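# Stack the desk carton onto the coffee-table carton pile

## Task

Take the carton that sits on the desk and set it centred on the top of the carton pile on the coffee table, rotated to match the cartons already there. It must rest there on its own, with the gripper released. At the end the arm and gripper must be far from the pile and not over it, and the robot must be upright, neither toppled nor leaning.

## Robot and tools

ROBOT. A Hello Robot Stretch 3: a two-wheeled base (0.33 m long, 0.34 m wide), a mast carrying a lift, and one telescoping arm that sticks out to the robot's RIGHT side. The base can only drive straight or spin in place; it cannot slide sideways, so to shift the gripper forward or back you drive the base. Spinning pivots about the point between the drive wheels, 0.05 m behind the front edge. With the arm pulled in and the wrist folded, a spin sweeps a 0.28 m radius; an unfolded, level gripper reaches past that circle. Objects may occasionally be nudged by an outside disturbance.

FRAMES. Base frame: origin on the floor between the drive wheels, x ahead, y to the left, z up. hand_pose is reported in it, located where the closed fingertips meet; with all wrist joints at zero its x axis points up, y back toward the mast, z to the rear. The odometry frame is the base frame as it was at the start. base_odometry heading is in radians, -3.142 to 3.142, left positive; it counts wheel turns, so slip looks like motion.

execute_actions takes "actions", a list run in order (empty list = just report and take images). Each action is {"robot": ..., "steps": n, "until": ...}. steps is 1 to 450 control ticks at 30 per second (default 1); {"steps": n} alone simply waits. The robot value is one command, a queue (list of up to 8 commands and {"pause_s": s} entries, s at most 15, run one after another), or {"stop": true}, which brakes everything and clears the queue. A command may hold:
- "base": exactly one of {"translate_m": d} (metres, forward positive, |d| at most 1) or {"rotate_rad": d} (radians, counter-clockwise/left positive, |d| at most 3.2). Both are offsets relative to where the base is when that command begins.
- "joints": absolute targets by name; unnamed joints keep their targets. lift_m 0 to 1.1 (arm height on mast, m); arm_m 0 to 0.52 (extension, m); wrist_yaw_rad -1.345 to 4.42 (0 along the arm, positive toward the front, 3.0 folded over the base); wrist_pitch_rad -1.57 to 0.451 (0 level, negative tips fingers down); wrist_roll_rad -2.911 to 2.911 (0 fingers side by side); gripper_m -0.089 to 0.179 (larger is wider; the real fingertip gap is 0.007 less when almost shut, 0.025 less when fully open, zero below 0.007); head_pan_rad -3.953 to 1.73 (0 ahead, positive left, -1.57 looks along the arm); head_tilt_rad -1.53 to 0.419 (negative looks down).
- "contact_limits": {"arm_m": e}, effort percent 1 to 100 at which that arm motion halts; lower is softer, too low halts instantly.
Motions begin together and keep running across later actions and during thinking. A new command takes over immediately and discards any older queue. An invalid number rejects the entire call. "until" ends an action early: {"robot": {"status": "ended"}} waits for all motion and the queue to finish; other fields use comparisons like [">", 0.3] or a status word / ["!=", "moving"]; {"any": {"status": "ended"}} fires when any one motion ends.

zoom_image: {"camera", "region"}; camera is head_camera, nav_camera or wrist_camera; region [x0, y0, x1, y1] in pixels of that camera's last image, top-left origin, no larger than 504 by 504. head_camera is 896x504, nav_camera 672x504 fisheye, wrist_camera 644x364. Head cameras follow head_pan_rad/head_tilt_rad; wrist_camera rides on the gripper.

Only call it once everything has come to rest.

RESULTS. base_status and joint_status give per-motion state: moving, done (within tolerance, so avoid waiting for exact equality), off_target (came to rest short and may still push), contact_stop (lift or arm pushed into something and went slack until commanded again), time_out, stopped, not_commanded, torque_fault (a wrist servo cut out for about 10 s; the joint is limp and refuses goals). The base bracket shows travelled/goal distance. joint_goals, measured_speeds, motor_effort (percent, bracket = peak, biased and noisy), refusals, queue (idle/running/done/dropped/stopped) and queue_left appear too. Lines starting refused:, dropped: or replaced: explain rejected or cut-off goals. robot.on_its_own appears when the robot changed a target itself, a joint is slack or off, an effort at rest is abnormal (likely pressing or loaded), or base_tilt has shifted 3 degrees or more. lidar_m lists 12 distances in 30-degree sectors, first straight ahead and counting counter-clockwise (4th left, 7th rear, 10th right), at 0.17 m height; it misses tabletops and glass. wrist_depth_mm and head_depth_mm are 7x7 grids of depth in mm.

PRACTICE. Fast driving (0.30 m/s, 1.9 rad/s) needs lift_m under 0.30, arm_m under 0.03 and wrist_yaw_rad over 2.54; otherwise it is 0.10 m/s and 0.63 rad/s. Fold or unfold the wrist only with lift_m 0.32 to 0.95, wrist_pitch_rad -0.4 and roll near 0; once folded the lift may drop to 0.25. When yaw is below -0.4 keep pitch at -0.5 or lower. To hold the carton, command gripper_m smaller than its width; to let go, open at least 0.02 beyond where the pads touched. The reading does not prove a grasp, so check images. Overly hard squeezing gets eased off and may let it slip.
Avoid tipping: pushing into something rigid with the gripper higher than about 0.45 m, a second push after a contact_stop, driving while the gripper is hooked on something fixed, or snagging furniture (worst in reverse). If tilt appears, reverse the last move in small steps, pull the gripper away, and lower lift_m to about 0.2 if still leaning. Don't drop, slam or shove the cartons. Finish with the carton released, the arm withdrawn away from the pile, and all motion ended.

Each tool is called after "Emit:" as name(argument=value, ...), one argument or row to a line, values as JSON.

## Session

Emit:
execute_actions(
  actions=[],
)

Scene clock: 0.00 s.
robot.base_odometry: x=+0.000 y=+0.000 heading=+0.000 (m, m, rad; robot's odometry frame)
robot.turned_by_wheels: +0.000 (rad since the last result)
robot.turned_by_imu: +0.000 (rad since the last result)
robot.base_tilt: forward=-0.2 right=-0.6 (deg)
robot.lidar_m: 1.09 2.78 1.68 1.43 1.42 1.59 1.97 1.52 1.96 2.03 2.32 1.46
robot.head_depth_mm: 1820 2652 3275 3333 3256 3196 1555 / 1799 2352 3141 3133 3067 3061 1555 / 1811 2660 3062 3011 2960 2953 1553 / 1796 2663 2931 2949 2917 2851 1180 / 1803 2627 2849 2791 2786 2780 1217 / 1790 2612 2727 2704 2714 2655 2259 / 1714 2600 2649 2631 2631 2569 2396
robot.base_status: not_commanded
robot.joint_positions: lift_m=+0.339 arm_m=+0.001 wrist_yaw_rad=+3.097 wrist_pitch_rad=-0.531 wrist_roll_rad=+0.019 gripper_m=+0.037 head_pan_rad=+0.016 head_tilt_rad=-0.023
robot.joint_goals: lift_m=+0.339 arm_m=+0.001 wrist_yaw_rad=+3.097 wrist_pitch_rad=-0.531 wrist_roll_rad=+0.019 gripper_m=+0.037 head_pan_rad=+0.016 head_tilt_rad=-0.023
robot.joint_status: lift_m=not_commanded arm_m=not_commanded wrist_yaw_rad=not_commanded wrist_pitch_rad=not_commanded wrist_roll_rad=not_commanded gripper_m=not_commanded head_pan_rad=not_commanded head_tilt_rad=not_commanded
robot.measured_speeds: translate_m=+0.000 rotate_rad=+0.000 lift_m=+0.000 arm_m=+0.000 wrist_yaw_rad=+0.000 wrist_pitch_rad=+0.000 wrist_roll_rad=+0.000 head_pan_rad=+0.000 head_tilt_rad=+0.000
robot: refusals=0 queue=idle queue_left=0
robot.motor_effort: left_wheel=+0 right_wheel=-1 lift_m=+28 arm_m=-1 wrist_yaw_rad=+0 wrist_pitch_rad=+6 wrist_roll_rad=+0 gripper_m=-2 head_pan_rad=+1 head_tilt_rad=+2 (%)
robot.hand_pose: x=-0.0119 y=+0.0625 z=+0.3272 quat_wxyz=(+0.203, +0.692, +0.169, +0.672) (m; robot's base frame)
robot.wrist_depth_mm: - - - - - - - / - - - - - - - / 838 851 851 873 895 917 912 / 678 692 703 706 720 727 752 / 585 590 - 605 629 622 621 / 510 519 - - 537 537 543 / 461 - - - 464 477 475
pictures: head_camera (sideways: a quarter turn clockwise sets it upright), nav_camera (sideways: a quarter turn counterclockwise sets it upright), wrist_camera
Images, in order (width x height): head_camera 896x504, nav_camera 672x504, wrist_camera 644x364.

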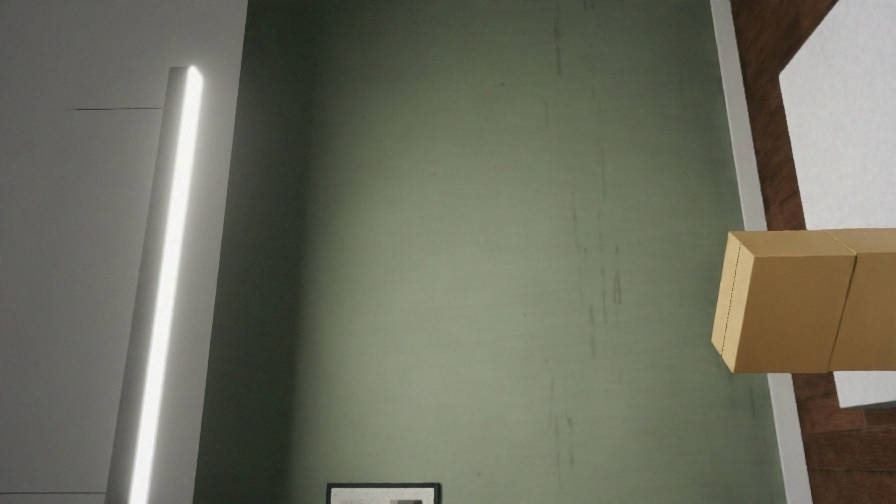

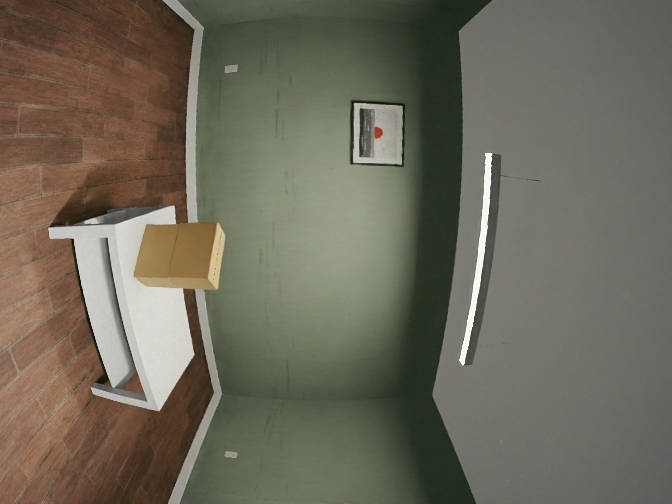

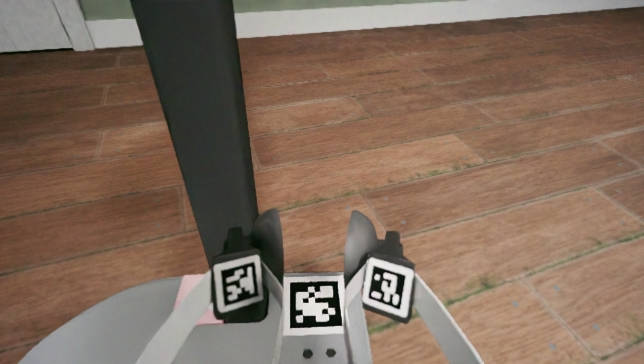

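Emit:
execute_actions(
  actions=[
    {"robot":{"joints":{"head_tilt_rad":-0.6,"head_pan_rad":0}},"steps":60,"until":{"robot":{"status":"ended"}}},
  ],
)

Emit:
execute_actions(
  actions=[
    {"robot":{"joints":{"head_tilt_rad":-0.45,"head_pan_rad":-2.6}},"steps":90,"until":{"robot":{"status":"ended"}}},
  ],
)

Scene clock: 4.43 s.
robot.base_odometry: x=+0.000 y=+0.000 heading=+0.000 (m, m, rad; robot's odometry frame)
robot.turned_by_wheels: +0.000 (rad since the last result)
robot.turned_by_imu: +0.000 (rad since the last result)
robot.base_tilt: forward=-0.2 right=-0.5 (deg)
robot.lidar_m: 1.09 2.78 1.68 1.42 1.42 1.59 1.96 1.51 1.95 2.04 2.32 1.47
robot.head_depth_mm: 2801 3045 3380 1731 1767 1518 1275 / 2687 2970 3228 1656 1763 1530 1274 / 2586 2870 3124 1648 1738 1525 1277 / 2508 2786 2950 1453 1683 1516 1276 / 2450 2690 1406 1439 1426 1519 1269 / 2367 2577 2854 2310 1836 1523 1278 / 2298 2478 2700 2511 1894 1528 1269
robot.base_status: not_commanded
robot.joint_positions: lift_m=+0.339 arm_m=+0.001 wrist_yaw_rad=+3.097 wrist_pitch_rad=-0.531 wrist_roll_rad=+0.019 gripper_m=+0.037 head_pan_rad=+0.007 head_tilt_rad=-0.592
robot.joint_goals: lift_m=+0.339 arm_m=+0.001 wrist_yaw_rad=+3.097 wrist_pitch_rad=-0.531 wrist_roll_rad=+0.019 gripper_m=+0.037 head_pan_rad=+0.000 head_tilt_rad=-0.600
robot.joint_status: lift_m=not_commanded arm_m=not_commanded wrist_yaw_rad=not_commanded wrist_pitch_rad=not_commanded wrist_roll_rad=not_commanded gripper_m=not_commanded head_pan_rad=done head_tilt_rad=done
robot.measured_speeds: translate_m=+0.000 rotate_rad=+0.000 lift_m=+0.000 arm_m=+0.000 wrist_yaw_rad=+0.000 wrist_pitch_rad=+0.000 wrist_roll_rad=+0.000 head_pan_rad=+0.000 head_tilt_rad=+0.000
robot: refusals=0 queue=done queue_left=0
robot.motor_effort: left_wheel=+0(0) right_wheel=-1(1) lift_m=+28(28) arm_m=-1(0) wrist_yaw_rad=+0(0) wrist_pitch_rad=+6(6) wrist_roll_rad=+1(0) gripper_m=+0(0) head_pan_rad=-3(3) head_tilt_rad=-2(28) (%)
robot.hand_pose: x=-0.0119 y=+0.0625 z=+0.3272 quat_wxyz=(+0.203, +0.692, +0.169, +0.672) (m; robot's base frame)
robot.wrist_depth_mm: - - - - - - - / - - - - - - - / 839 834 866 870 884 918 908 / 679 694 706 713 721 747 749 / 580 585 - 609 631 624 634 / 509 534 - - 535 537 545 / 462 - - - 464 470 478
pictures: head_camera (sideways: a quarter turn clockwise sets it upright), nav_camera (sideways: a quarter turn counterclockwise sets it upright), wrist_camera
Images, in order (width x height): head_camera 896x504, nav_camera 672x504, wrist_camera 644x364.

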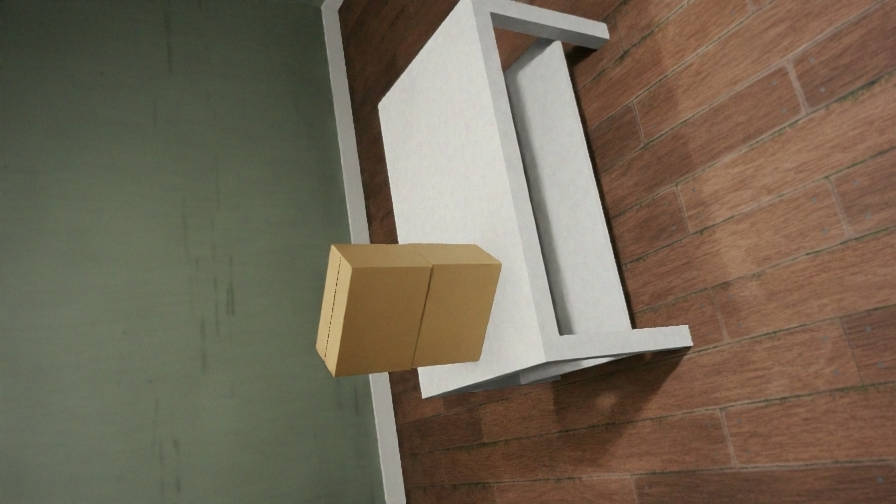

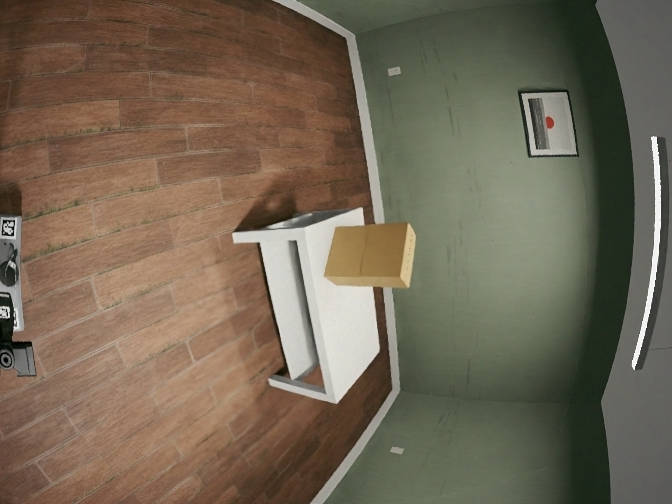

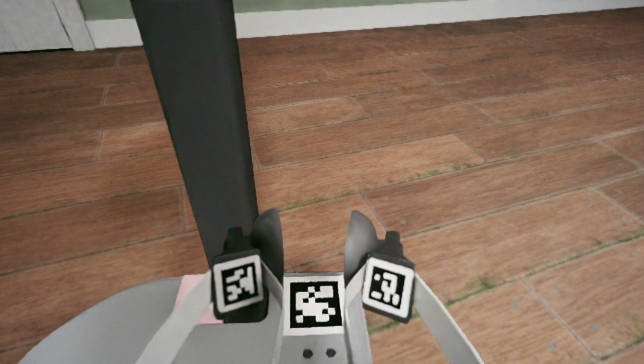

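Scene clock: 6.13 s.
robot.base_odometry: x=+0.000 y=+0.000 heading=+0.000 (m, m, rad; robot's odometry frame)
robot.turned_by_wheels: +0.000 (rad since the last result)
robot.turned_by_imu: +0.000 (rad since the last result)
robot.base_tilt: forward=-0.3 right=-0.5 (deg)
robot.lidar_m: 1.09 2.77 1.68 1.43 1.42 1.60 1.96 1.52 1.96 2.03 2.32 1.46
robot.head_depth_mm: 1621 1731 1865 1984 2122 1729 1393 / 1643 1778 1912 1472 2121 1700 1374 / 1688 1791 1956 1582 2227 1727 1394 / 1722 1861 1985 1456 2265 1710 1396 / 1771 1898 2018 1453 2257 1718 1385 / 1806 1938 2068 1570 2274 1720 1397 / 1834 1986 2133 1704 2276 1722 1394
robot.base_status: not_commanded
robot.joint_positions: lift_m=+0.339 arm_m=+0.001 wrist_yaw_rad=+3.097 wrist_pitch_rad=-0.531 wrist_roll_rad=+0.019 gripper_m=+0.037 head_pan_rad=-2.593 head_tilt_rad=-0.458
robot.joint_goals: lift_m=+0.339 arm_m=+0.001 wrist_yaw_rad=+3.097 wrist_pitch_rad=-0.531 wrist_roll_rad=+0.019 gripper_m=+0.037 head_pan_rad=-2.600 head_tilt_rad=-0.450
robot.joint_status: lift_m=not_commanded arm_m=not_commanded wrist_yaw_rad=not_commanded wrist_pitch_rad=not_commanded wrist_roll_rad=not_commanded gripper_m=not_commanded head_pan_rad=done head_tilt_rad=done
robot.measured_speeds: translate_m=+0.000 rotate_rad=+0.000 lift_m=+0.000 arm_m=+0.000 wrist_yaw_rad=+0.000 wrist_pitch_rad=+0.000 wrist_roll_rad=+0.000 head_pan_rad=+0.000 head_tilt_rad=+0.000
robot: refusals=0 queue=done queue_left=0
robot.motor_effort: left_wheel=+0(0) right_wheel=-1(1) lift_m=+28(28) arm_m=-1(1) wrist_yaw_rad=+0(0) wrist_pitch_rad=+6(6) wrist_roll_rad=+0(1) gripper_m=+0(1) head_pan_rad=-5(43) head_tilt_rad=+4(15) (%)
robot.hand_pose: x=-0.0119 y=+0.0625 z=+0.3272 quat_wxyz=(+0.203, +0.692, +0.169, +0.672) (m; robot's base frame)
robot.wrist_depth_mm: - - - - - - - / - - - - - - - / 823 838 873 878 891 895 932 / 675 696 711 721 723 736 745 / 577 588 - 603 626 620 629 / 508 527 - - 537 540 545 / 464 - - - 467 477 478
pictures: head_camera (sideways: a quarter turn clockwise sets it upright), nav_camera (sideways: a quarter turn counterclockwise sets it upright), wrist_camera
Images, in order (width x height): head_camera 896x504, nav_camera 672x504, wrist_camera 644x364.

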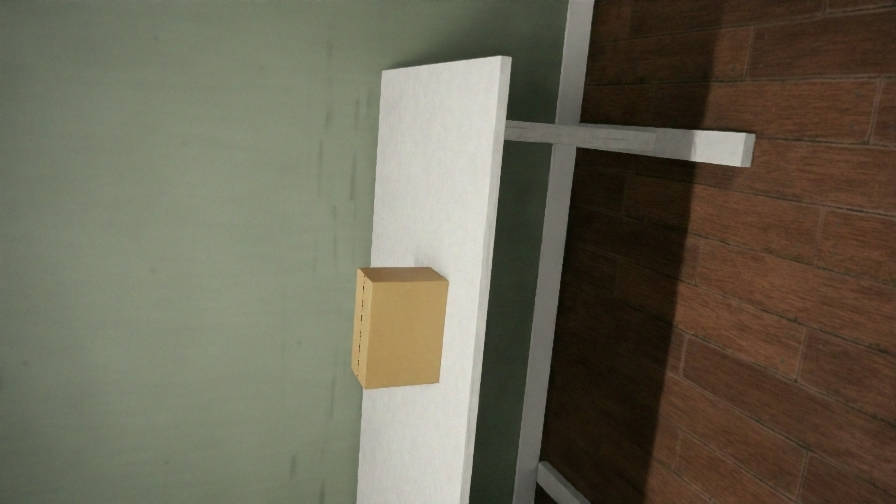

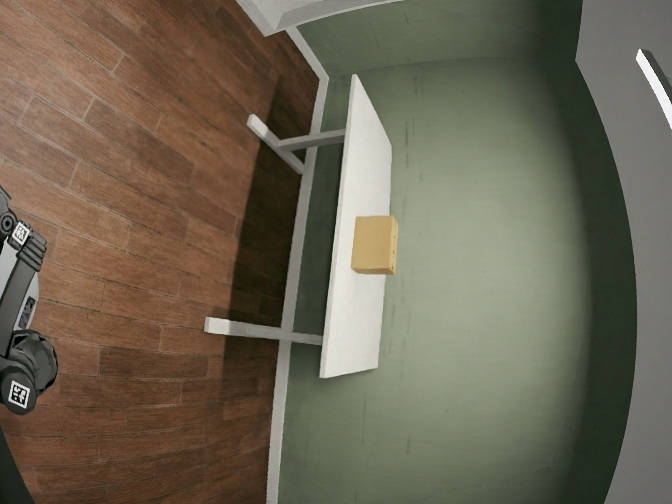

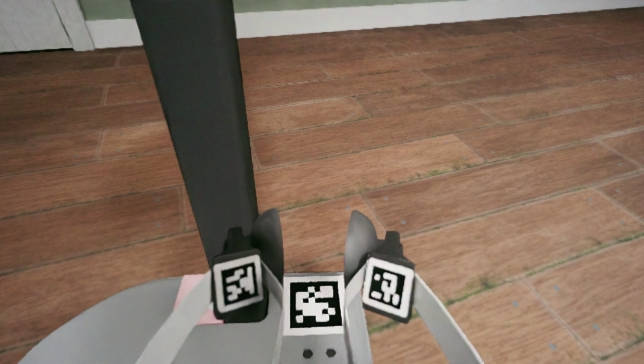

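Emit:
execute_actions(
  actions=[
    {"robot":[{"joints":{"lift_m":0.28}},{"base":{"rotate_rad":0.35}},{"base":{"translate_m":-0.8},"joints":{"head_pan_rad":-1.0,"head_tilt_rad":-0.7}},{"base":{"rotate_rad":-1.57}},{"joints":{"lift_m":0.9,"wrist_pitch_rad":-0.4,"wrist_yaw_rad":2.9}},{"joints":{"wrist_yaw_rad":1.57,"gripper_m":0.175,"wrist_roll_rad":0}},{"joints":{"lift_m":1.0,"wrist_pitch_rad":-0.7}}],"steps":450,"until":{"robot":{"status":"ended"}}},
    {"steps":300,"until":{"robot":{"status":"ended"}}},
  ],
)

Scene clock: 49.37 s.
robot.base_odometry: x=-0.752 y=-0.274 heading=-1.220 (m, m, rad; robot's odometry frame)
robot.turned_by_wheels: -1.220 (rad since the last result)
robot.turned_by_imu: -1.195 (rad since the last result)
robot.base_tilt: forward=-0.2 right=-0.5 (deg)
robot.lidar_m: 1.97 2.42 2.11 1.88 1.96 1.48 1.45 1.55 1.19 0.72 1.23 1.39
robot.head_depth_mm: 996 1088 1182 959 758 632 - / 1050 1147 1238 957 756 640 - / 1111 1227 1292 831 780 - - / 1190 1316 1301 736 766 - 1208 / 1270 1411 1302 821 778 1425 1209 / 1355 1538 1303 919 828 1412 1206 / 1471 1673 1296 958 1624 1415 1209
robot.base_status: done (rotate_rad -1.5699 of -1.5700)
robot.joint_positions: lift_m=+1.000 arm_m=+0.001 wrist_yaw_rad=+1.573 wrist_pitch_rad=-0.712 wrist_roll_rad=+0.003 gripper_m=+0.175 head_pan_rad=-1.007 head_tilt_rad=-0.692
robot.joint_goals: lift_m=+1.000 arm_m=+0.001 wrist_yaw_rad=+1.570 wrist_pitch_rad=-0.700 wrist_roll_rad=+0.000 gripper_m=+0.175 head_pan_rad=-1.000 head_tilt_rad=-0.700
robot.joint_status: lift_m=done arm_m=not_commanded wrist_yaw_rad=done wrist_pitch_rad=done wrist_roll_rad=done gripper_m=done head_pan_rad=done head_tilt_rad=done
robot.measured_speeds: translate_m=+0.000 rotate_rad=+0.000 lift_m=+0.000 arm_m=+0.000 wrist_yaw_rad=+0.000 wrist_pitch_rad=+0.000 wrist_roll_rad=+0.000 head_pan_rad=+0.000 head_tilt_rad=+0.000
robot: refusals=0 queue=done queue_left=0
robot.motor_effort: left_wheel=+1(11) right_wheel=-2(4) lift_m=+30(31) arm_m=-1(1) wrist_yaw_rad=-2(2) wrist_pitch_rad=+5(9) wrist_roll_rad=-1(2) gripper_m=+0(85) head_pan_rad=+2(40) head_tilt_rad=-3(20) (%)
robot.hand_pose: x=+0.1570 y=-0.1459 z=+0.9530 quat_wxyz=(+0.642, +0.643, -0.294, +0.294) (m; robot's base frame)
robot.wrist_depth_mm: - - - - - 849 882 / - - - - - 703 537 / - - - - - 591 505 / - - - - - 527 493 / - - - - - 482 456 / - - - - - - 420 / - - - - - - 371
pictures: head_camera (sideways: a quarter turn clockwise sets it upright), nav_camera (sideways: a quarter turn counterclockwise sets it upright), wrist_camera
Images, in order (width x height): head_camera 896x504, nav_camera 672x504, wrist_camera 644x364.

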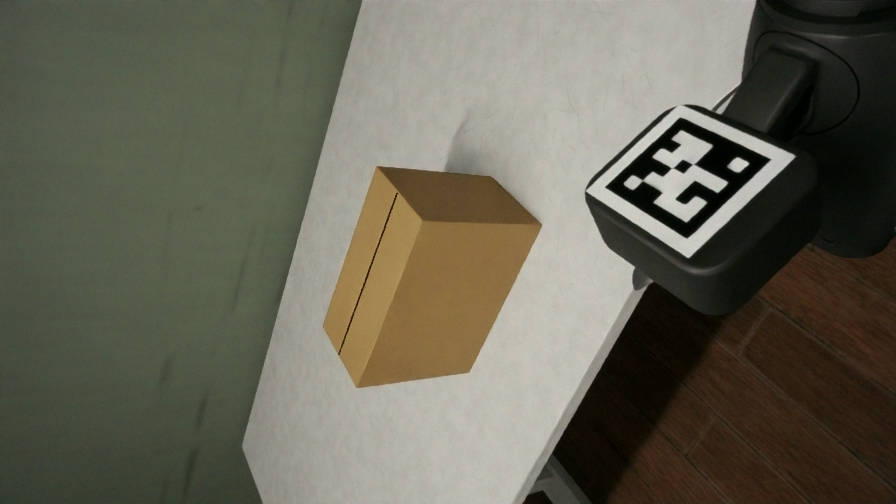

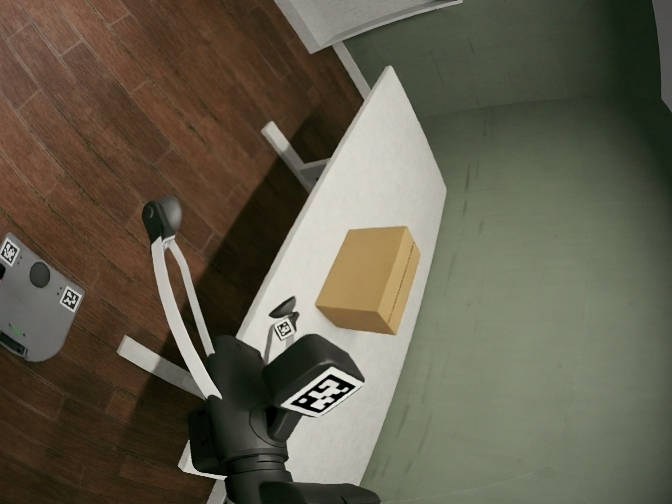

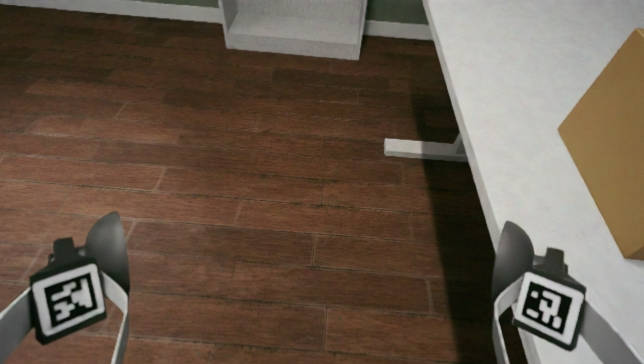

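Emit:
execute_actions(
  actions=[
    {"robot":{"base":{"rotate_rad":-0.055},"joints":{"arm_m":0.39,"lift_m":0.95}},"steps":450,"until":{"robot":{"status":"ended"}}},
  ],
)

Scene clock: 60.70 s.
robot.base_odometry: x=-0.752 y=-0.274 heading=-1.275 (m, m, rad; robot's odometry frame)
robot.turned_by_wheels: -0.055 (rad since the last result)
robot.turned_by_imu: -0.054 (rad since the last result)
robot.base_tilt: forward=-0.2 right=-0.5 (deg)
robot.lidar_m: 1.97 2.36 2.11 1.89 2.07 1.50 1.45 1.49 1.21 0.72 1.21 1.38
robot.head_depth_mm: 973 1071 1166 939 756 625 1147 / 1025 1122 1211 991 757 638 1207 / 1080 1196 1263 923 755 676 1210 / 1140 1272 1310 741 758 1347 1202 / 1210 1359 1300 779 756 1418 1208 / 1285 1449 1306 853 805 1415 1207 / 1377 1564 1299 953 1571 1428 1215
robot.base_status: done (rotate_rad -0.0549 of -0.0550)
robot.joint_positions: lift_m=+0.950 arm_m=+0.390 wrist_yaw_rad=+1.571 wrist_pitch_rad=-0.712 wrist_roll_rad=+0.003 gripper_m=+0.175 head_pan_rad=-1.007 head_tilt_rad=-0.692
robot.joint_goals: lift_m=+0.950 arm_m=+0.390 wrist_yaw_rad=+1.570 wrist_pitch_rad=-0.700 wrist_roll_rad=+0.000 gripper_m=+0.175 head_pan_rad=-1.000 head_tilt_rad=-0.700
robot.joint_status: lift_m=done arm_m=done wrist_yaw_rad=done wrist_pitch_rad=done wrist_roll_rad=done gripper_m=done head_pan_rad=done head_tilt_rad=done
robot.measured_speeds: translate_m=+0.000 rotate_rad=+0.000 lift_m=+0.000 arm_m=+0.000 wrist_yaw_rad=+0.000 wrist_pitch_rad=+0.000 wrist_roll_rad=+0.000 head_pan_rad=+0.000 head_tilt_rad=+0.000
robot: refusals=0 queue=done queue_left=0
robot.motor_effort: left_wheel=+1(6) right_wheel=-2(4) lift_m=+25(30) arm_m=+2(1) wrist_yaw_rad=-1(2) wrist_pitch_rad=+5(5) wrist_roll_rad=-1(1) gripper_m=+1(1) head_pan_rad=+3(4) head_tilt_rad=-3(3) (%)
robot.hand_pose: x=+0.1568 y=-0.5348 z=+0.9031 quat_wxyz=(+0.643, +0.643, -0.295, +0.293) (m; robot's base frame)
robot.wrist_depth_mm: - - - 344 327 725 714 / - - 608 284 277 604 613 / - - 496 328 305 510 521 / - - 425 393 390 447 448 / - - 375 382 387 402 400 / - 349 338 345 348 350 363 / 941 316 309 311 317 315 322
pictures: head_camera (sideways: a quarter turn clockwise sets it upright), nav_camera (sideways: a quarter turn counterclockwise sets it upright), wrist_camera
Images, in order (width x height): head_camera 896x504, nav_camera 672x504, wrist_camera 644x364.

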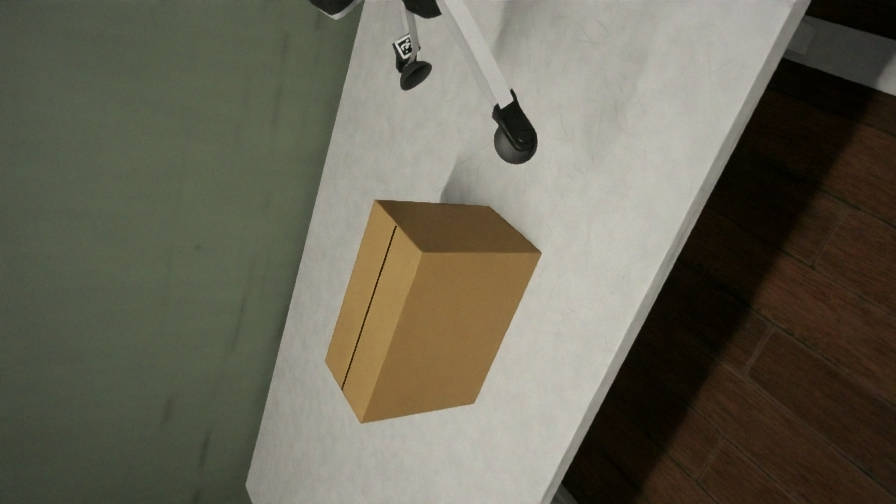

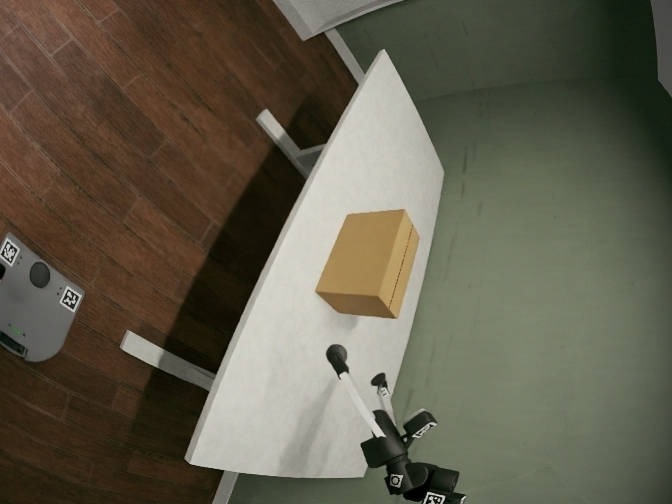

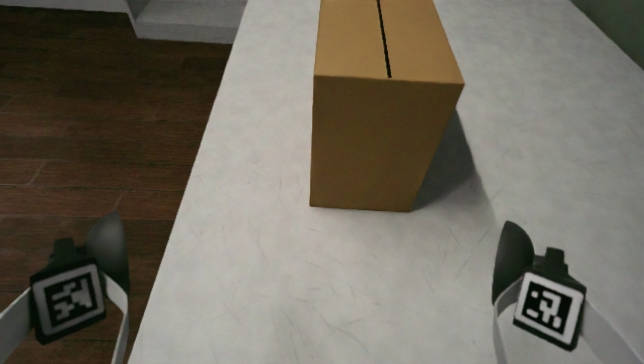

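Emit:
execute_actions(
  actions=[
    {"robot":{"base":{"translate_m":0.25},"joints":{"arm_m":0.443,"lift_m":1.01,"head_pan_rad":-1.3}},"steps":450,"until":{"robot":{"status":"ended"}}},
  ],
)

Scene clock: 71.67 s.
robot.base_odometry: x=-0.679 y=-0.513 heading=-1.275 (m, m, rad; robot's odometry frame)
robot.turned_by_wheels: +0.000 (rad since the last result)
robot.turned_by_imu: -0.001 (rad since the last result)
robot.base_tilt: forward=-0.2 right=-0.5 (deg)
robot.lidar_m: 1.72 1.79 2.01 1.89 2.42 1.75 1.70 1.65 0.76 1.16 1.21 1.18
robot.head_depth_mm: 935 - 1150 959 755 624 1189 / 962 1053 1177 957 756 640 1204 / 986 1084 1187 711 714 657 1204 / 1013 1129 1211 665 712 674 1210 / 1033 1152 1241 688 731 672 1206 / 1063 1183 1283 721 755 1326 1207 / 1088 1227 1312 953 755 1352 1207
robot.base_status: done (translate_m +0.2500 of +0.2500)
robot.joint_positions: lift_m=+1.010 arm_m=+0.443 wrist_yaw_rad=+1.571 wrist_pitch_rad=-0.712 wrist_roll_rad=+0.003 gripper_m=+0.175 head_pan_rad=-1.293 head_tilt_rad=-0.692
robot.joint_goals: lift_m=+1.010 arm_m=+0.443 wrist_yaw_rad=+1.570 wrist_pitch_rad=-0.700 wrist_roll_rad=+0.000 gripper_m=+0.175 head_pan_rad=-1.300 head_tilt_rad=-0.700
robot.joint_status: lift_m=done arm_m=done wrist_yaw_rad=done wrist_pitch_rad=done wrist_roll_rad=done gripper_m=done head_pan_rad=done head_tilt_rad=done
robot.measured_speeds: translate_m=+0.000 rotate_rad=+0.000 lift_m=+0.000 arm_m=+0.000 wrist_yaw_rad=+0.000 wrist_pitch_rad=+0.000 wrist_roll_rad=+0.000 head_pan_rad=+0.000 head_tilt_rad=+0.000
robot: refusals=0 queue=done queue_left=0
robot.motor_effort: left_wheel=+1(5) right_wheel=-2(3) lift_m=+31(35) arm_m=+2(3) wrist_yaw_rad=-1(1) wrist_pitch_rad=+5(5) wrist_roll_rad=-1(1) gripper_m=+0(1) head_pan_rad=-2(24) head_tilt_rad=-3(3) (%)
robot.hand_pose: x=+0.1568 y=-0.5878 z=+0.9629 quat_wxyz=(+0.643, +0.643, -0.295, +0.293) (m; robot's base frame)
robot.wrist_depth_mm: - - 893 811 833 854 726 / - - 680 677 693 712 680 / - - 569 583 593 602 614 / - - 486 273 501 525 532 / - - 430 242 439 476 471 / - 394 226 220 230 418 427 / 998 362 201 199 208 375 377
pictures: head_camera (sideways: a quarter turn clockwise sets it upright), nav_camera (sideways: a quarter turn counterclockwise sets it upright), wrist_camera
Images, in order (width x height): head_camera 896x504, nav_camera 672x504, wrist_camera 644x364.

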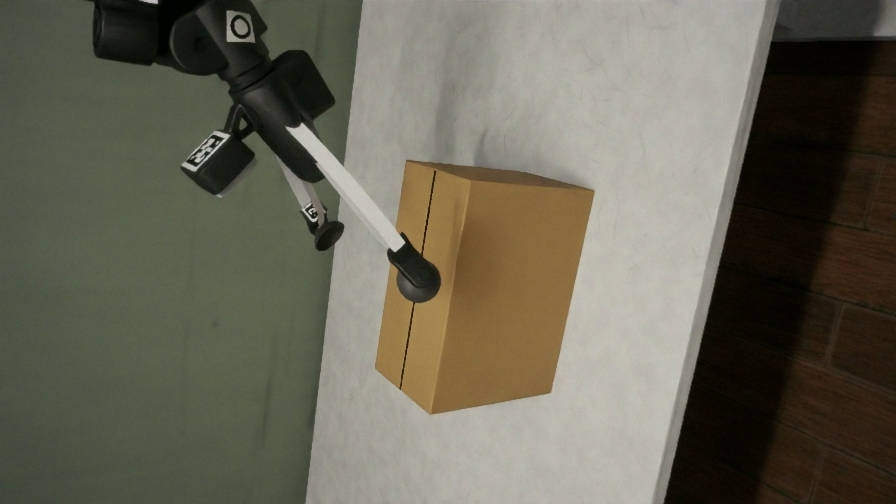

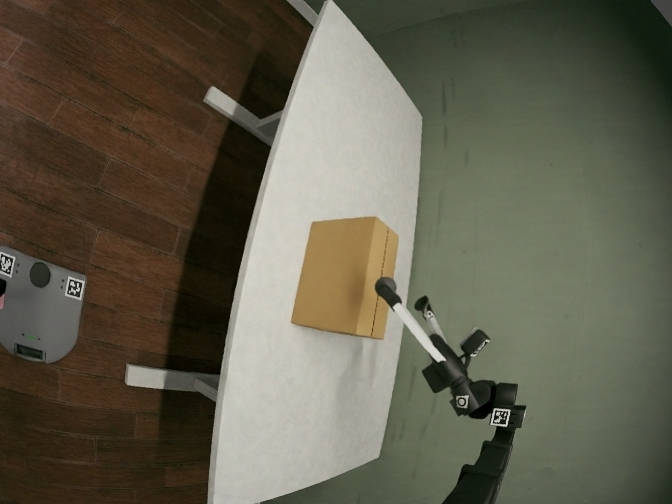

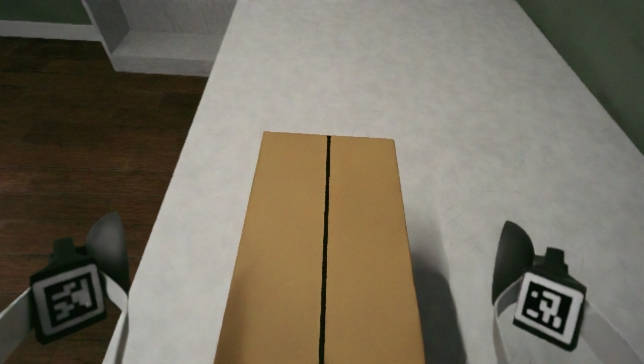

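Emit:
execute_actions(
  actions=[
    {"robot":{"base":{"translate_m":0.025},"joints":{"arm_m":0.449,"lift_m":0.925}},"steps":450,"until":{"robot":{"status":"ended"}}},
  ],
)

Scene clock: 75.77 s.
robot.base_odometry: x=-0.671 y=-0.537 heading=-1.275 (m, m, rad; robot's odometry frame)
robot.turned_by_wheels: +0.000 (rad since the last result)
robot.turned_by_imu: +0.000 (rad since the last result)
robot.base_tilt: forward=-0.1 right=-0.4 (deg)
robot.lidar_m: 1.70 1.76 1.99 1.89 2.45 1.77 1.72 1.65 0.77 1.17 1.22 1.16
robot.head_depth_mm: 948 1020 1162 957 757 622 1187 / 966 1063 1173 941 752 642 1205 / 987 1096 1178 650 709 657 1204 / 1005 1127 1227 680 712 672 1207 / 1039 1159 1240 689 730 674 1202 / 1067 1190 1270 916 756 1311 1205 / 1086 1223 1301 952 758 1350 1214
robot.base_status: done (translate_m +0.0250 of +0.0250)
robot.joint_positions: lift_m=+0.925 arm_m=+0.449 wrist_yaw_rad=+1.571 wrist_pitch_rad=-0.712 wrist_roll_rad=+0.003 gripper_m=+0.175 head_pan_rad=-1.293 head_tilt_rad=-0.692
robot.joint_goals: lift_m=+0.925 arm_m=+0.449 wrist_yaw_rad=+1.570 wrist_pitch_rad=-0.700 wrist_roll_rad=+0.000 gripper_m=+0.175 head_pan_rad=-1.300 head_tilt_rad=-0.700
robot.joint_status: lift_m=done arm_m=done wrist_yaw_rad=done wrist_pitch_rad=done wrist_roll_rad=done gripper_m=done head_pan_rad=done head_tilt_rad=done
robot.measured_speeds: translate_m=+0.000 rotate_rad=+0.000 lift_m=+0.000 arm_m=+0.000 wrist_yaw_rad=+0.000 wrist_pitch_rad=+0.000 wrist_roll_rad=+0.000 head_pan_rad=+0.000 head_tilt_rad=+0.000
robot: refusals=0 queue=done queue_left=0
robot.motor_effort: left_wheel=+2(5) right_wheel=-2(6) lift_m=+25(31) arm_m=+2(3) wrist_yaw_rad=-1(0) wrist_pitch_rad=+5(5) wrist_roll_rad=-1(1) gripper_m=+1(1) head_pan_rad=-3(2) head_tilt_rad=-3(2) (%)
robot.hand_pose: x=+0.1568 y=-0.5938 z=+0.8781 quat_wxyz=(+0.643, +0.643, -0.295, +0.293) (m; robot's base frame)
robot.wrist_depth_mm: - - 627 645 649 670 651 / - - 498 219 530 551 565 / - - 191 187 195 476 481 / - 397 162 163 167 408 419 / - 343 143 145 147 370 369 / - 299 129 130 132 319 334 / 276 121 117 119 120 286 297
pictures: head_camera (sideways: a quarter turn clockwise sets it upright), nav_camera (sideways: a quarter turn counterclockwise sets it upright), wrist_camera
Images, in order (width x height): head_camera 896x504, nav_camera 672x504, wrist_camera 644x364.

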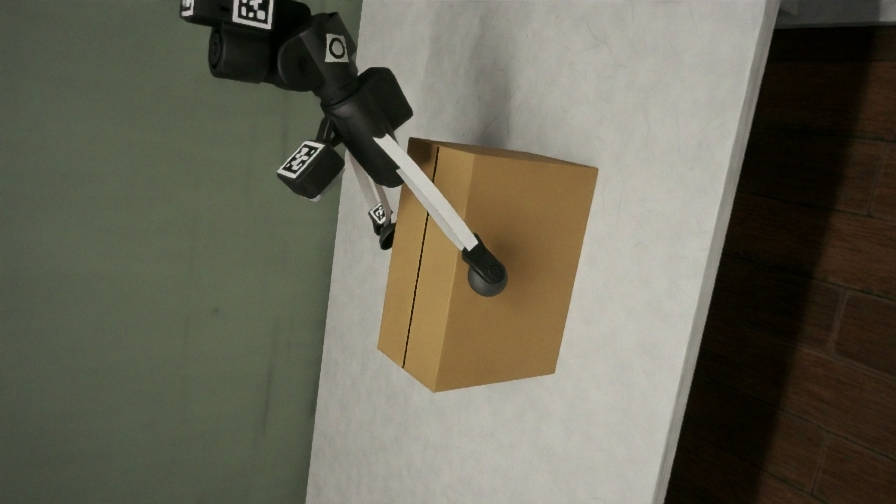

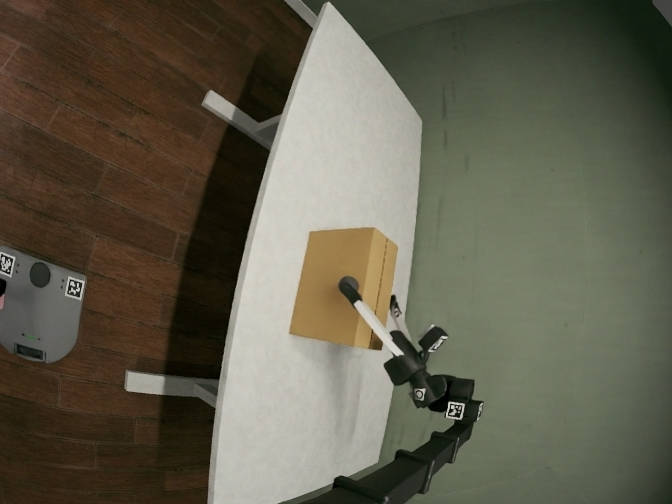

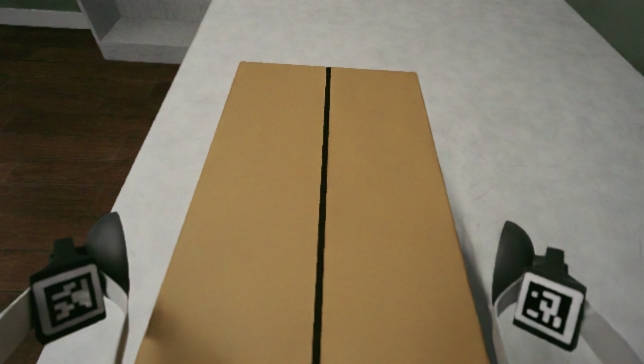

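Emit:
execute_actions(
  actions=[
    {"robot":[{"joints":{"arm_m":0.452,"lift_m":0.902}},{"joints":{"gripper_m":0.05}}],"steps":450,"until":{"robot":{"status":"ended"}}},
  ],
)

Scene clock: 80.33 s.
robot.base_odometry: x=-0.671 y=-0.537 heading=-1.275 (m, m, rad; robot's odometry frame)
robot.turned_by_wheels: +0.000 (rad since the last result)
robot.turned_by_imu: +0.000 (rad since the last result)
robot.base_tilt: forward=-0.2 right=-0.5 (deg)
robot.lidar_m: 1.70 1.76 1.99 1.89 2.46 1.77 1.72 1.65 0.77 1.17 1.21 1.17
robot.head_depth_mm: 943 1034 - 958 754 624 1179 / 963 1061 1172 920 758 640 1211 / 993 1101 1174 653 716 658 1203 / 1015 1125 1227 678 712 673 1208 / 1035 1161 1238 691 736 674 1210 / 1062 1192 1284 923 755 1314 1207 / 1094 1226 1303 955 753 1350 1207
robot.base_status: done (translate_m +0.0250 of +0.0250)
robot.joint_positions: lift_m=+0.905 arm_m=+0.452 wrist_yaw_rad=+1.574 wrist_pitch_rad=-0.672 wrist_roll_rad=+0.005 gripper_m=+0.175 head_pan_rad=-1.293 head_tilt_rad=-0.692
robot.joint_goals: lift_m=+0.905 arm_m=+0.452 wrist_yaw_rad=+1.570 wrist_pitch_rad=-0.700 wrist_roll_rad=+0.000 gripper_m=+0.175 head_pan_rad=-1.300 head_tilt_rad=-0.700
robot.joint_status: lift_m=contact_stop arm_m=done wrist_yaw_rad=done wrist_pitch_rad=done wrist_roll_rad=done gripper_m=done head_pan_rad=done head_tilt_rad=done
robot.measured_speeds: translate_m=+0.000 rotate_rad=+0.001 lift_m=+0.003 arm_m=+0.000 wrist_yaw_rad=+0.000 wrist_pitch_rad=+0.000 wrist_roll_rad=+0.000 head_pan_rad=+0.000 head_tilt_rad=+0.000
robot: refusals=0 queue=dropped queue_left=0
robot.on_its_own: lift_m is slack since a contact_stop, until your next command for it
robot.motor_effort: left_wheel=-2(4) right_wheel=+4(8) lift_m=+25(27) arm_m=+2(4) wrist_yaw_rad=-2(3) wrist_pitch_rad=-13(17) wrist_roll_rad=-2(2) gripper_m=-3(3) head_pan_rad=-4(2) head_tilt_rad=-3(3) (%)
robot.hand_pose: x=+0.1642 y=-0.5963 z=+0.8650 quat_wxyz=(+0.636, +0.638, -0.307, +0.307) (m; robot's base frame)
robot.wrist_depth_mm: - - 655 655 685 717 683 / - - 219 205 511 568 576 / - - 174 172 180 474 484 / - 388 146 149 151 409 414 / - 326 129 131 133 360 362 / - 117 115 117 118 124 323 / 265 105 104 105 107 112 284
pictures: head_camera (sideways: a quarter turn clockwise sets it upright), nav_camera (sideways: a quarter turn counterclockwise sets it upright), wrist_camera
dropped: robot: command 0 of its queue: lift_m: contact_stop
Images, in order (width x height): head_camera 896x504, nav_camera 672x504, wrist_camera 644x364.

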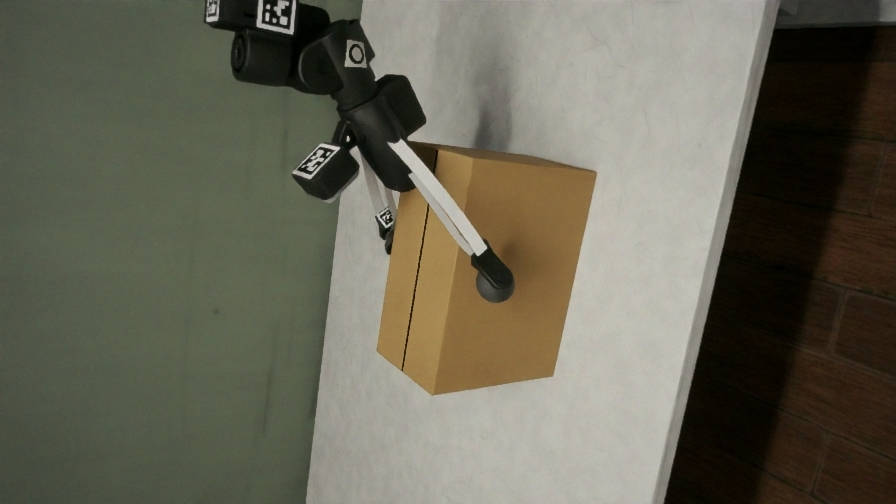

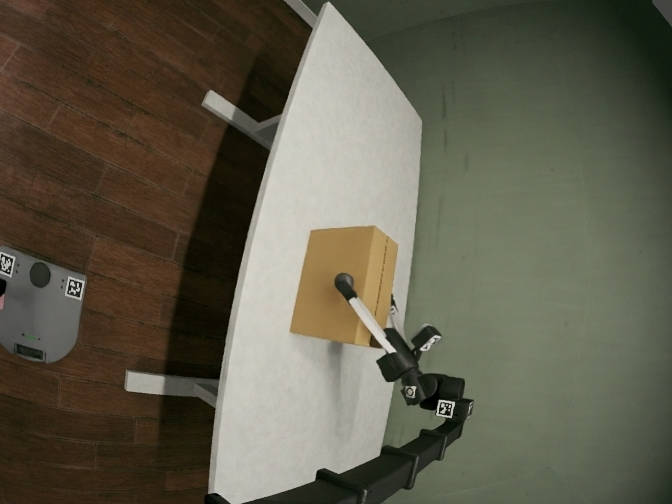

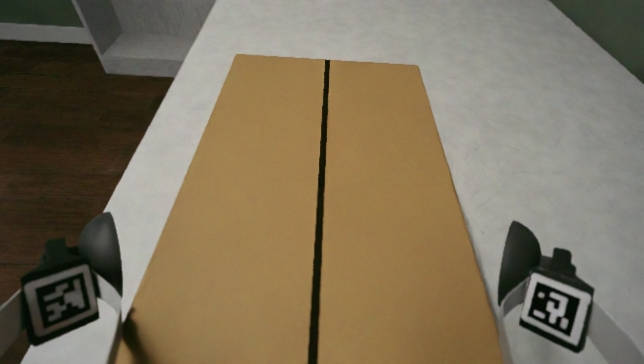

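Emit:
execute_actions(
  actions=[
    {"robot":[{"joints":{"lift_m":1.0}},{"base":{"translate_m":0.08},"joints":{"wrist_pitch_rad":-1.1,"head_pan_rad":-1.45}},{"joints":{"lift_m":0.962}}],"steps":450,"until":{"robot":{"status":"ended"}}},
  ],
)

Scene clock: 89.70 s.
robot.base_odometry: x=-0.648 y=-0.614 heading=-1.275 (m, m, rad; robot's odometry frame)
robot.turned_by_wheels: +0.000 (rad since the last result)
robot.turned_by_imu: +0.000 (rad since the last result)
robot.base_tilt: forward=-0.2 right=-0.4 (deg)
robot.lidar_m: 1.62 1.68 1.96 1.89 2.58 1.89 1.80 1.65 0.80 1.17 1.21 1.10
robot.head_depth_mm: 960 1023 1177 957 755 640 1203 / 970 - 1174 956 755 639 1205 / 977 1067 - 681 711 659 1207 / 985 1101 1189 657 710 657 1209 / 994 1107 1215 672 712 658 1203 / 1001 1115 1215 858 730 673 1215 / 1011 1140 1228 954 757 674 1205
robot.base_status: done (translate_m +0.0800 of +0.0800)
robot.joint_positions: lift_m=+0.962 arm_m=+0.452 wrist_yaw_rad=+1.573 wrist_pitch_rad=-1.104 wrist_roll_rad=+0.001 gripper_m=+0.175 head_pan_rad=-1.443 head_tilt_rad=-0.692
robot.joint_goals: lift_m=+0.962 arm_m=+0.452 wrist_yaw_rad=+1.570 wrist_pitch_rad=-1.100 wrist_roll_rad=+0.000 gripper_m=+0.175 head_pan_rad=-1.450 head_tilt_rad=-0.700
robot.joint_status: lift_m=done arm_m=done wrist_yaw_rad=done wrist_pitch_rad=done wrist_roll_rad=done gripper_m=done head_pan_rad=done head_tilt_rad=done
robot.measured_speeds: translate_m=+0.000 rotate_rad=+0.000 lift_m=+0.000 arm_m=+0.000 wrist_yaw_rad=+0.000 wrist_pitch_rad=+0.000 wrist_roll_rad=+0.000 head_pan_rad=+0.000 head_tilt_rad=+0.000
robot: refusals=0 queue=done queue_left=0
robot.motor_effort: left_wheel=+1(5) right_wheel=-1(2) lift_m=+25(29) arm_m=+2(2) wrist_yaw_rad=-2(2) wrist_pitch_rad=+1(15) wrist_roll_rad=+0(2) gripper_m=-1(2) head_pan_rad=-4(19) head_tilt_rad=-3(3) (%)
robot.hand_pose: x=+0.0725 y=-0.5968 z=+0.8612 quat_wxyz=(+0.688, +0.688, -0.163, +0.164) (m; robot's base frame)
robot.wrist_depth_mm: - 369 155 157 158 388 390 / - 352 147 148 150 366 372 / - 330 140 141 142 346 352 / - 315 133 134 136 329 333 / 999 299 127 128 130 318 319 / - 123 122 123 124 126 306 / 274 118 117 118 119 287 291
pictures: head_camera (sideways: a quarter turn clockwise sets it upright), nav_camera (sideways: a quarter turn counterclockwise sets it upright), wrist_camera
Images, in order (width x height): head_camera 896x504, nav_camera 672x504, wrist_camera 644x364.

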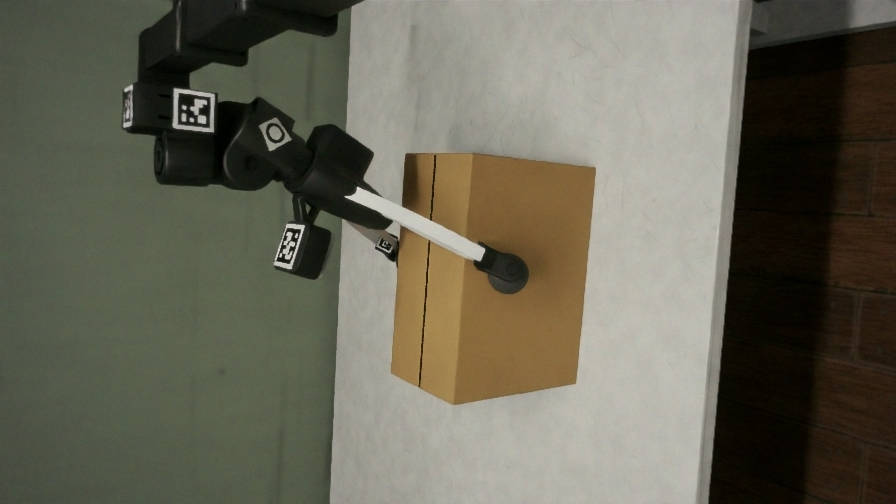

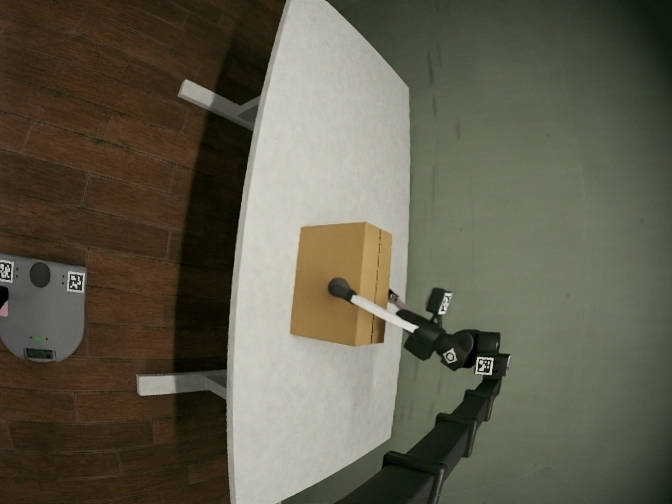

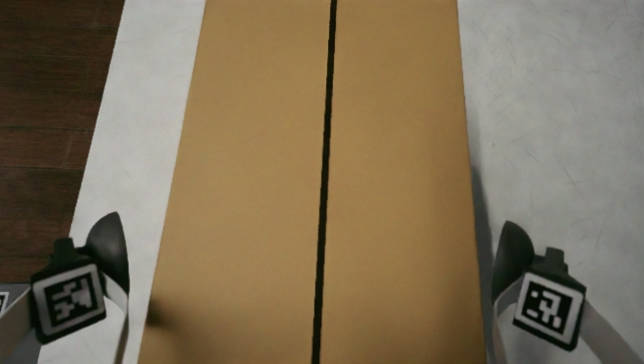

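Emit:
execute_actions(
  actions=[
    {"robot":[{"joints":{"lift_m":0.955,"gripper_m":0.04}},{"joints":{"lift_m":0.98}}],"steps":450,"until":{"robot":{"status":"ended"}}},
  ],
)

Scene clock: 94.13 s.
robot.base_odometry: x=-0.648 y=-0.614 heading=-1.275 (m, m, rad; robot's odometry frame)
robot.turned_by_wheels: +0.000 (rad since the last result)
robot.turned_by_imu: +0.000 (rad since the last result)
robot.base_tilt: forward=-0.2 right=-0.5 (deg)
robot.lidar_m: 1.62 1.69 1.97 1.89 2.57 1.89 1.80 1.65 0.81 1.17 1.21 1.10
robot.head_depth_mm: 966 1019 1190 949 755 640 1194 / 965 1088 1177 957 757 639 1205 / 978 1070 - 679 711 659 1205 / 987 1100 1179 657 710 658 1208 / 998 1112 1217 674 710 654 1208 / 1010 1119 1214 858 732 672 1205 / 1013 1128 1237 953 753 673 1210
robot.base_status: done (translate_m +0.0800 of +0.0800)
robot.joint_positions: lift_m=+0.960 arm_m=+0.452 wrist_yaw_rad=+1.570 wrist_pitch_rad=-1.101 wrist_roll_rad=+0.002 gripper_m=+0.042 head_pan_rad=-1.443 head_tilt_rad=-0.692
robot.joint_goals: lift_m=+0.960 arm_m=+0.452 wrist_yaw_rad=+1.570 wrist_pitch_rad=-1.100 wrist_roll_rad=+0.000 gripper_m=+0.040 head_pan_rad=-1.450 head_tilt_rad=-0.700
robot.joint_status: lift_m=contact_stop arm_m=done wrist_yaw_rad=done wrist_pitch_rad=done wrist_roll_rad=done gripper_m=done head_pan_rad=done head_tilt_rad=done
robot.measured_speeds: translate_m=+0.000 rotate_rad=+0.000 lift_m=+0.000 arm_m=+0.000 wrist_yaw_rad=+0.000 wrist_pitch_rad=+0.000 wrist_roll_rad=+0.000 head_pan_rad=+0.000 head_tilt_rad=+0.000
robot: refusals=0 queue=dropped queue_left=0
robot.on_its_own: lift_m is slack since a contact_stop, until your next command for it (your +0.955 is given up)
robot.motor_effort: left_wheel=-2(2) right_wheel=+3(6) lift_m=+28(28) arm_m=+1(2) wrist_yaw_rad=+0(2) wrist_pitch_rad=+0(1) wrist_roll_rad=-1(1) gripper_m=-44(98) head_pan_rad=-3(4) head_tilt_rad=-3(3) (%)
robot.hand_pose: x=+0.0732 y=-0.5971 z=+0.8598 quat_wxyz=(+0.688, +0.688, -0.165, +0.163) (m; robot's base frame)
robot.wrist_depth_mm: - 373 154 156 157 387 392 / - 351 146 147 149 366 372 / - 328 138 140 142 348 351 / - 314 132 133 135 330 335 / 982 213 126 127 129 317 318 / 958 120 121 122 123 - 307 / 273 117 116 117 118 284 293
pictures: head_camera (sideways: a quarter turn clockwise sets it upright), nav_camera (sideways: a quarter turn counterclockwise sets it upright), wrist_camera
dropped: robot: command 0 of its queue: lift_m: contact_stop
Images, in order (width x height): head_camera 896x504, nav_camera 672x504, wrist_camera 644x364.

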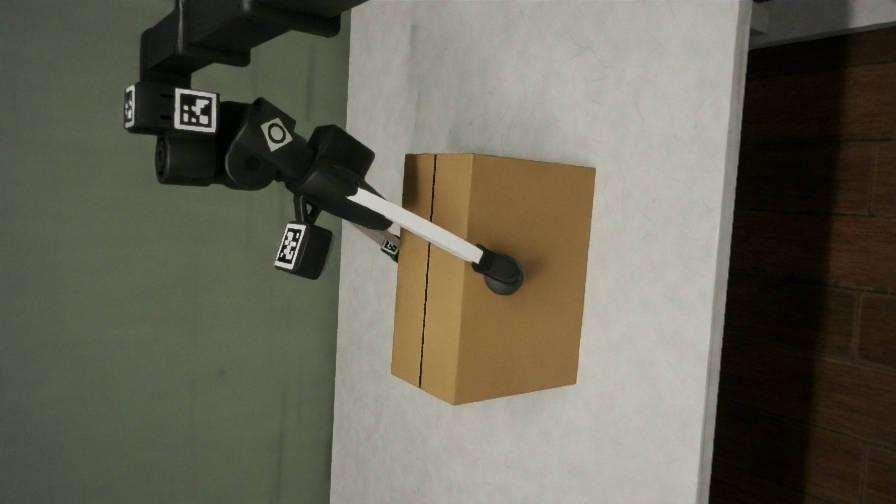

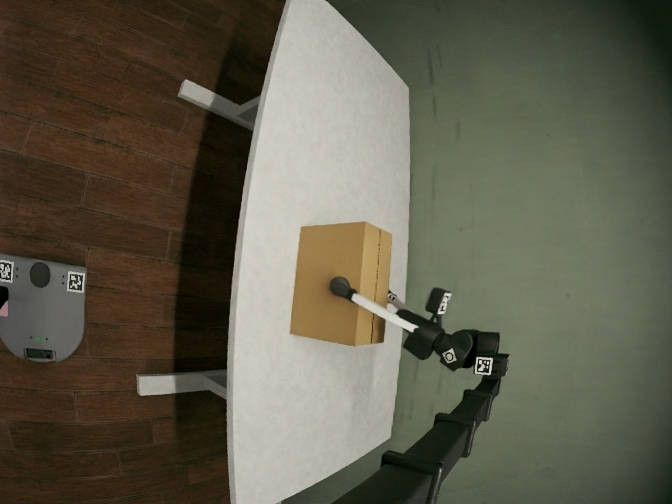

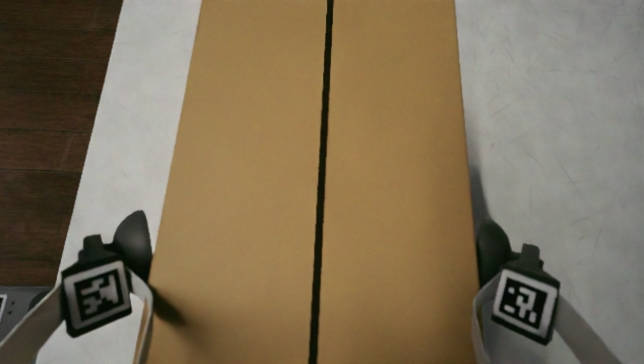

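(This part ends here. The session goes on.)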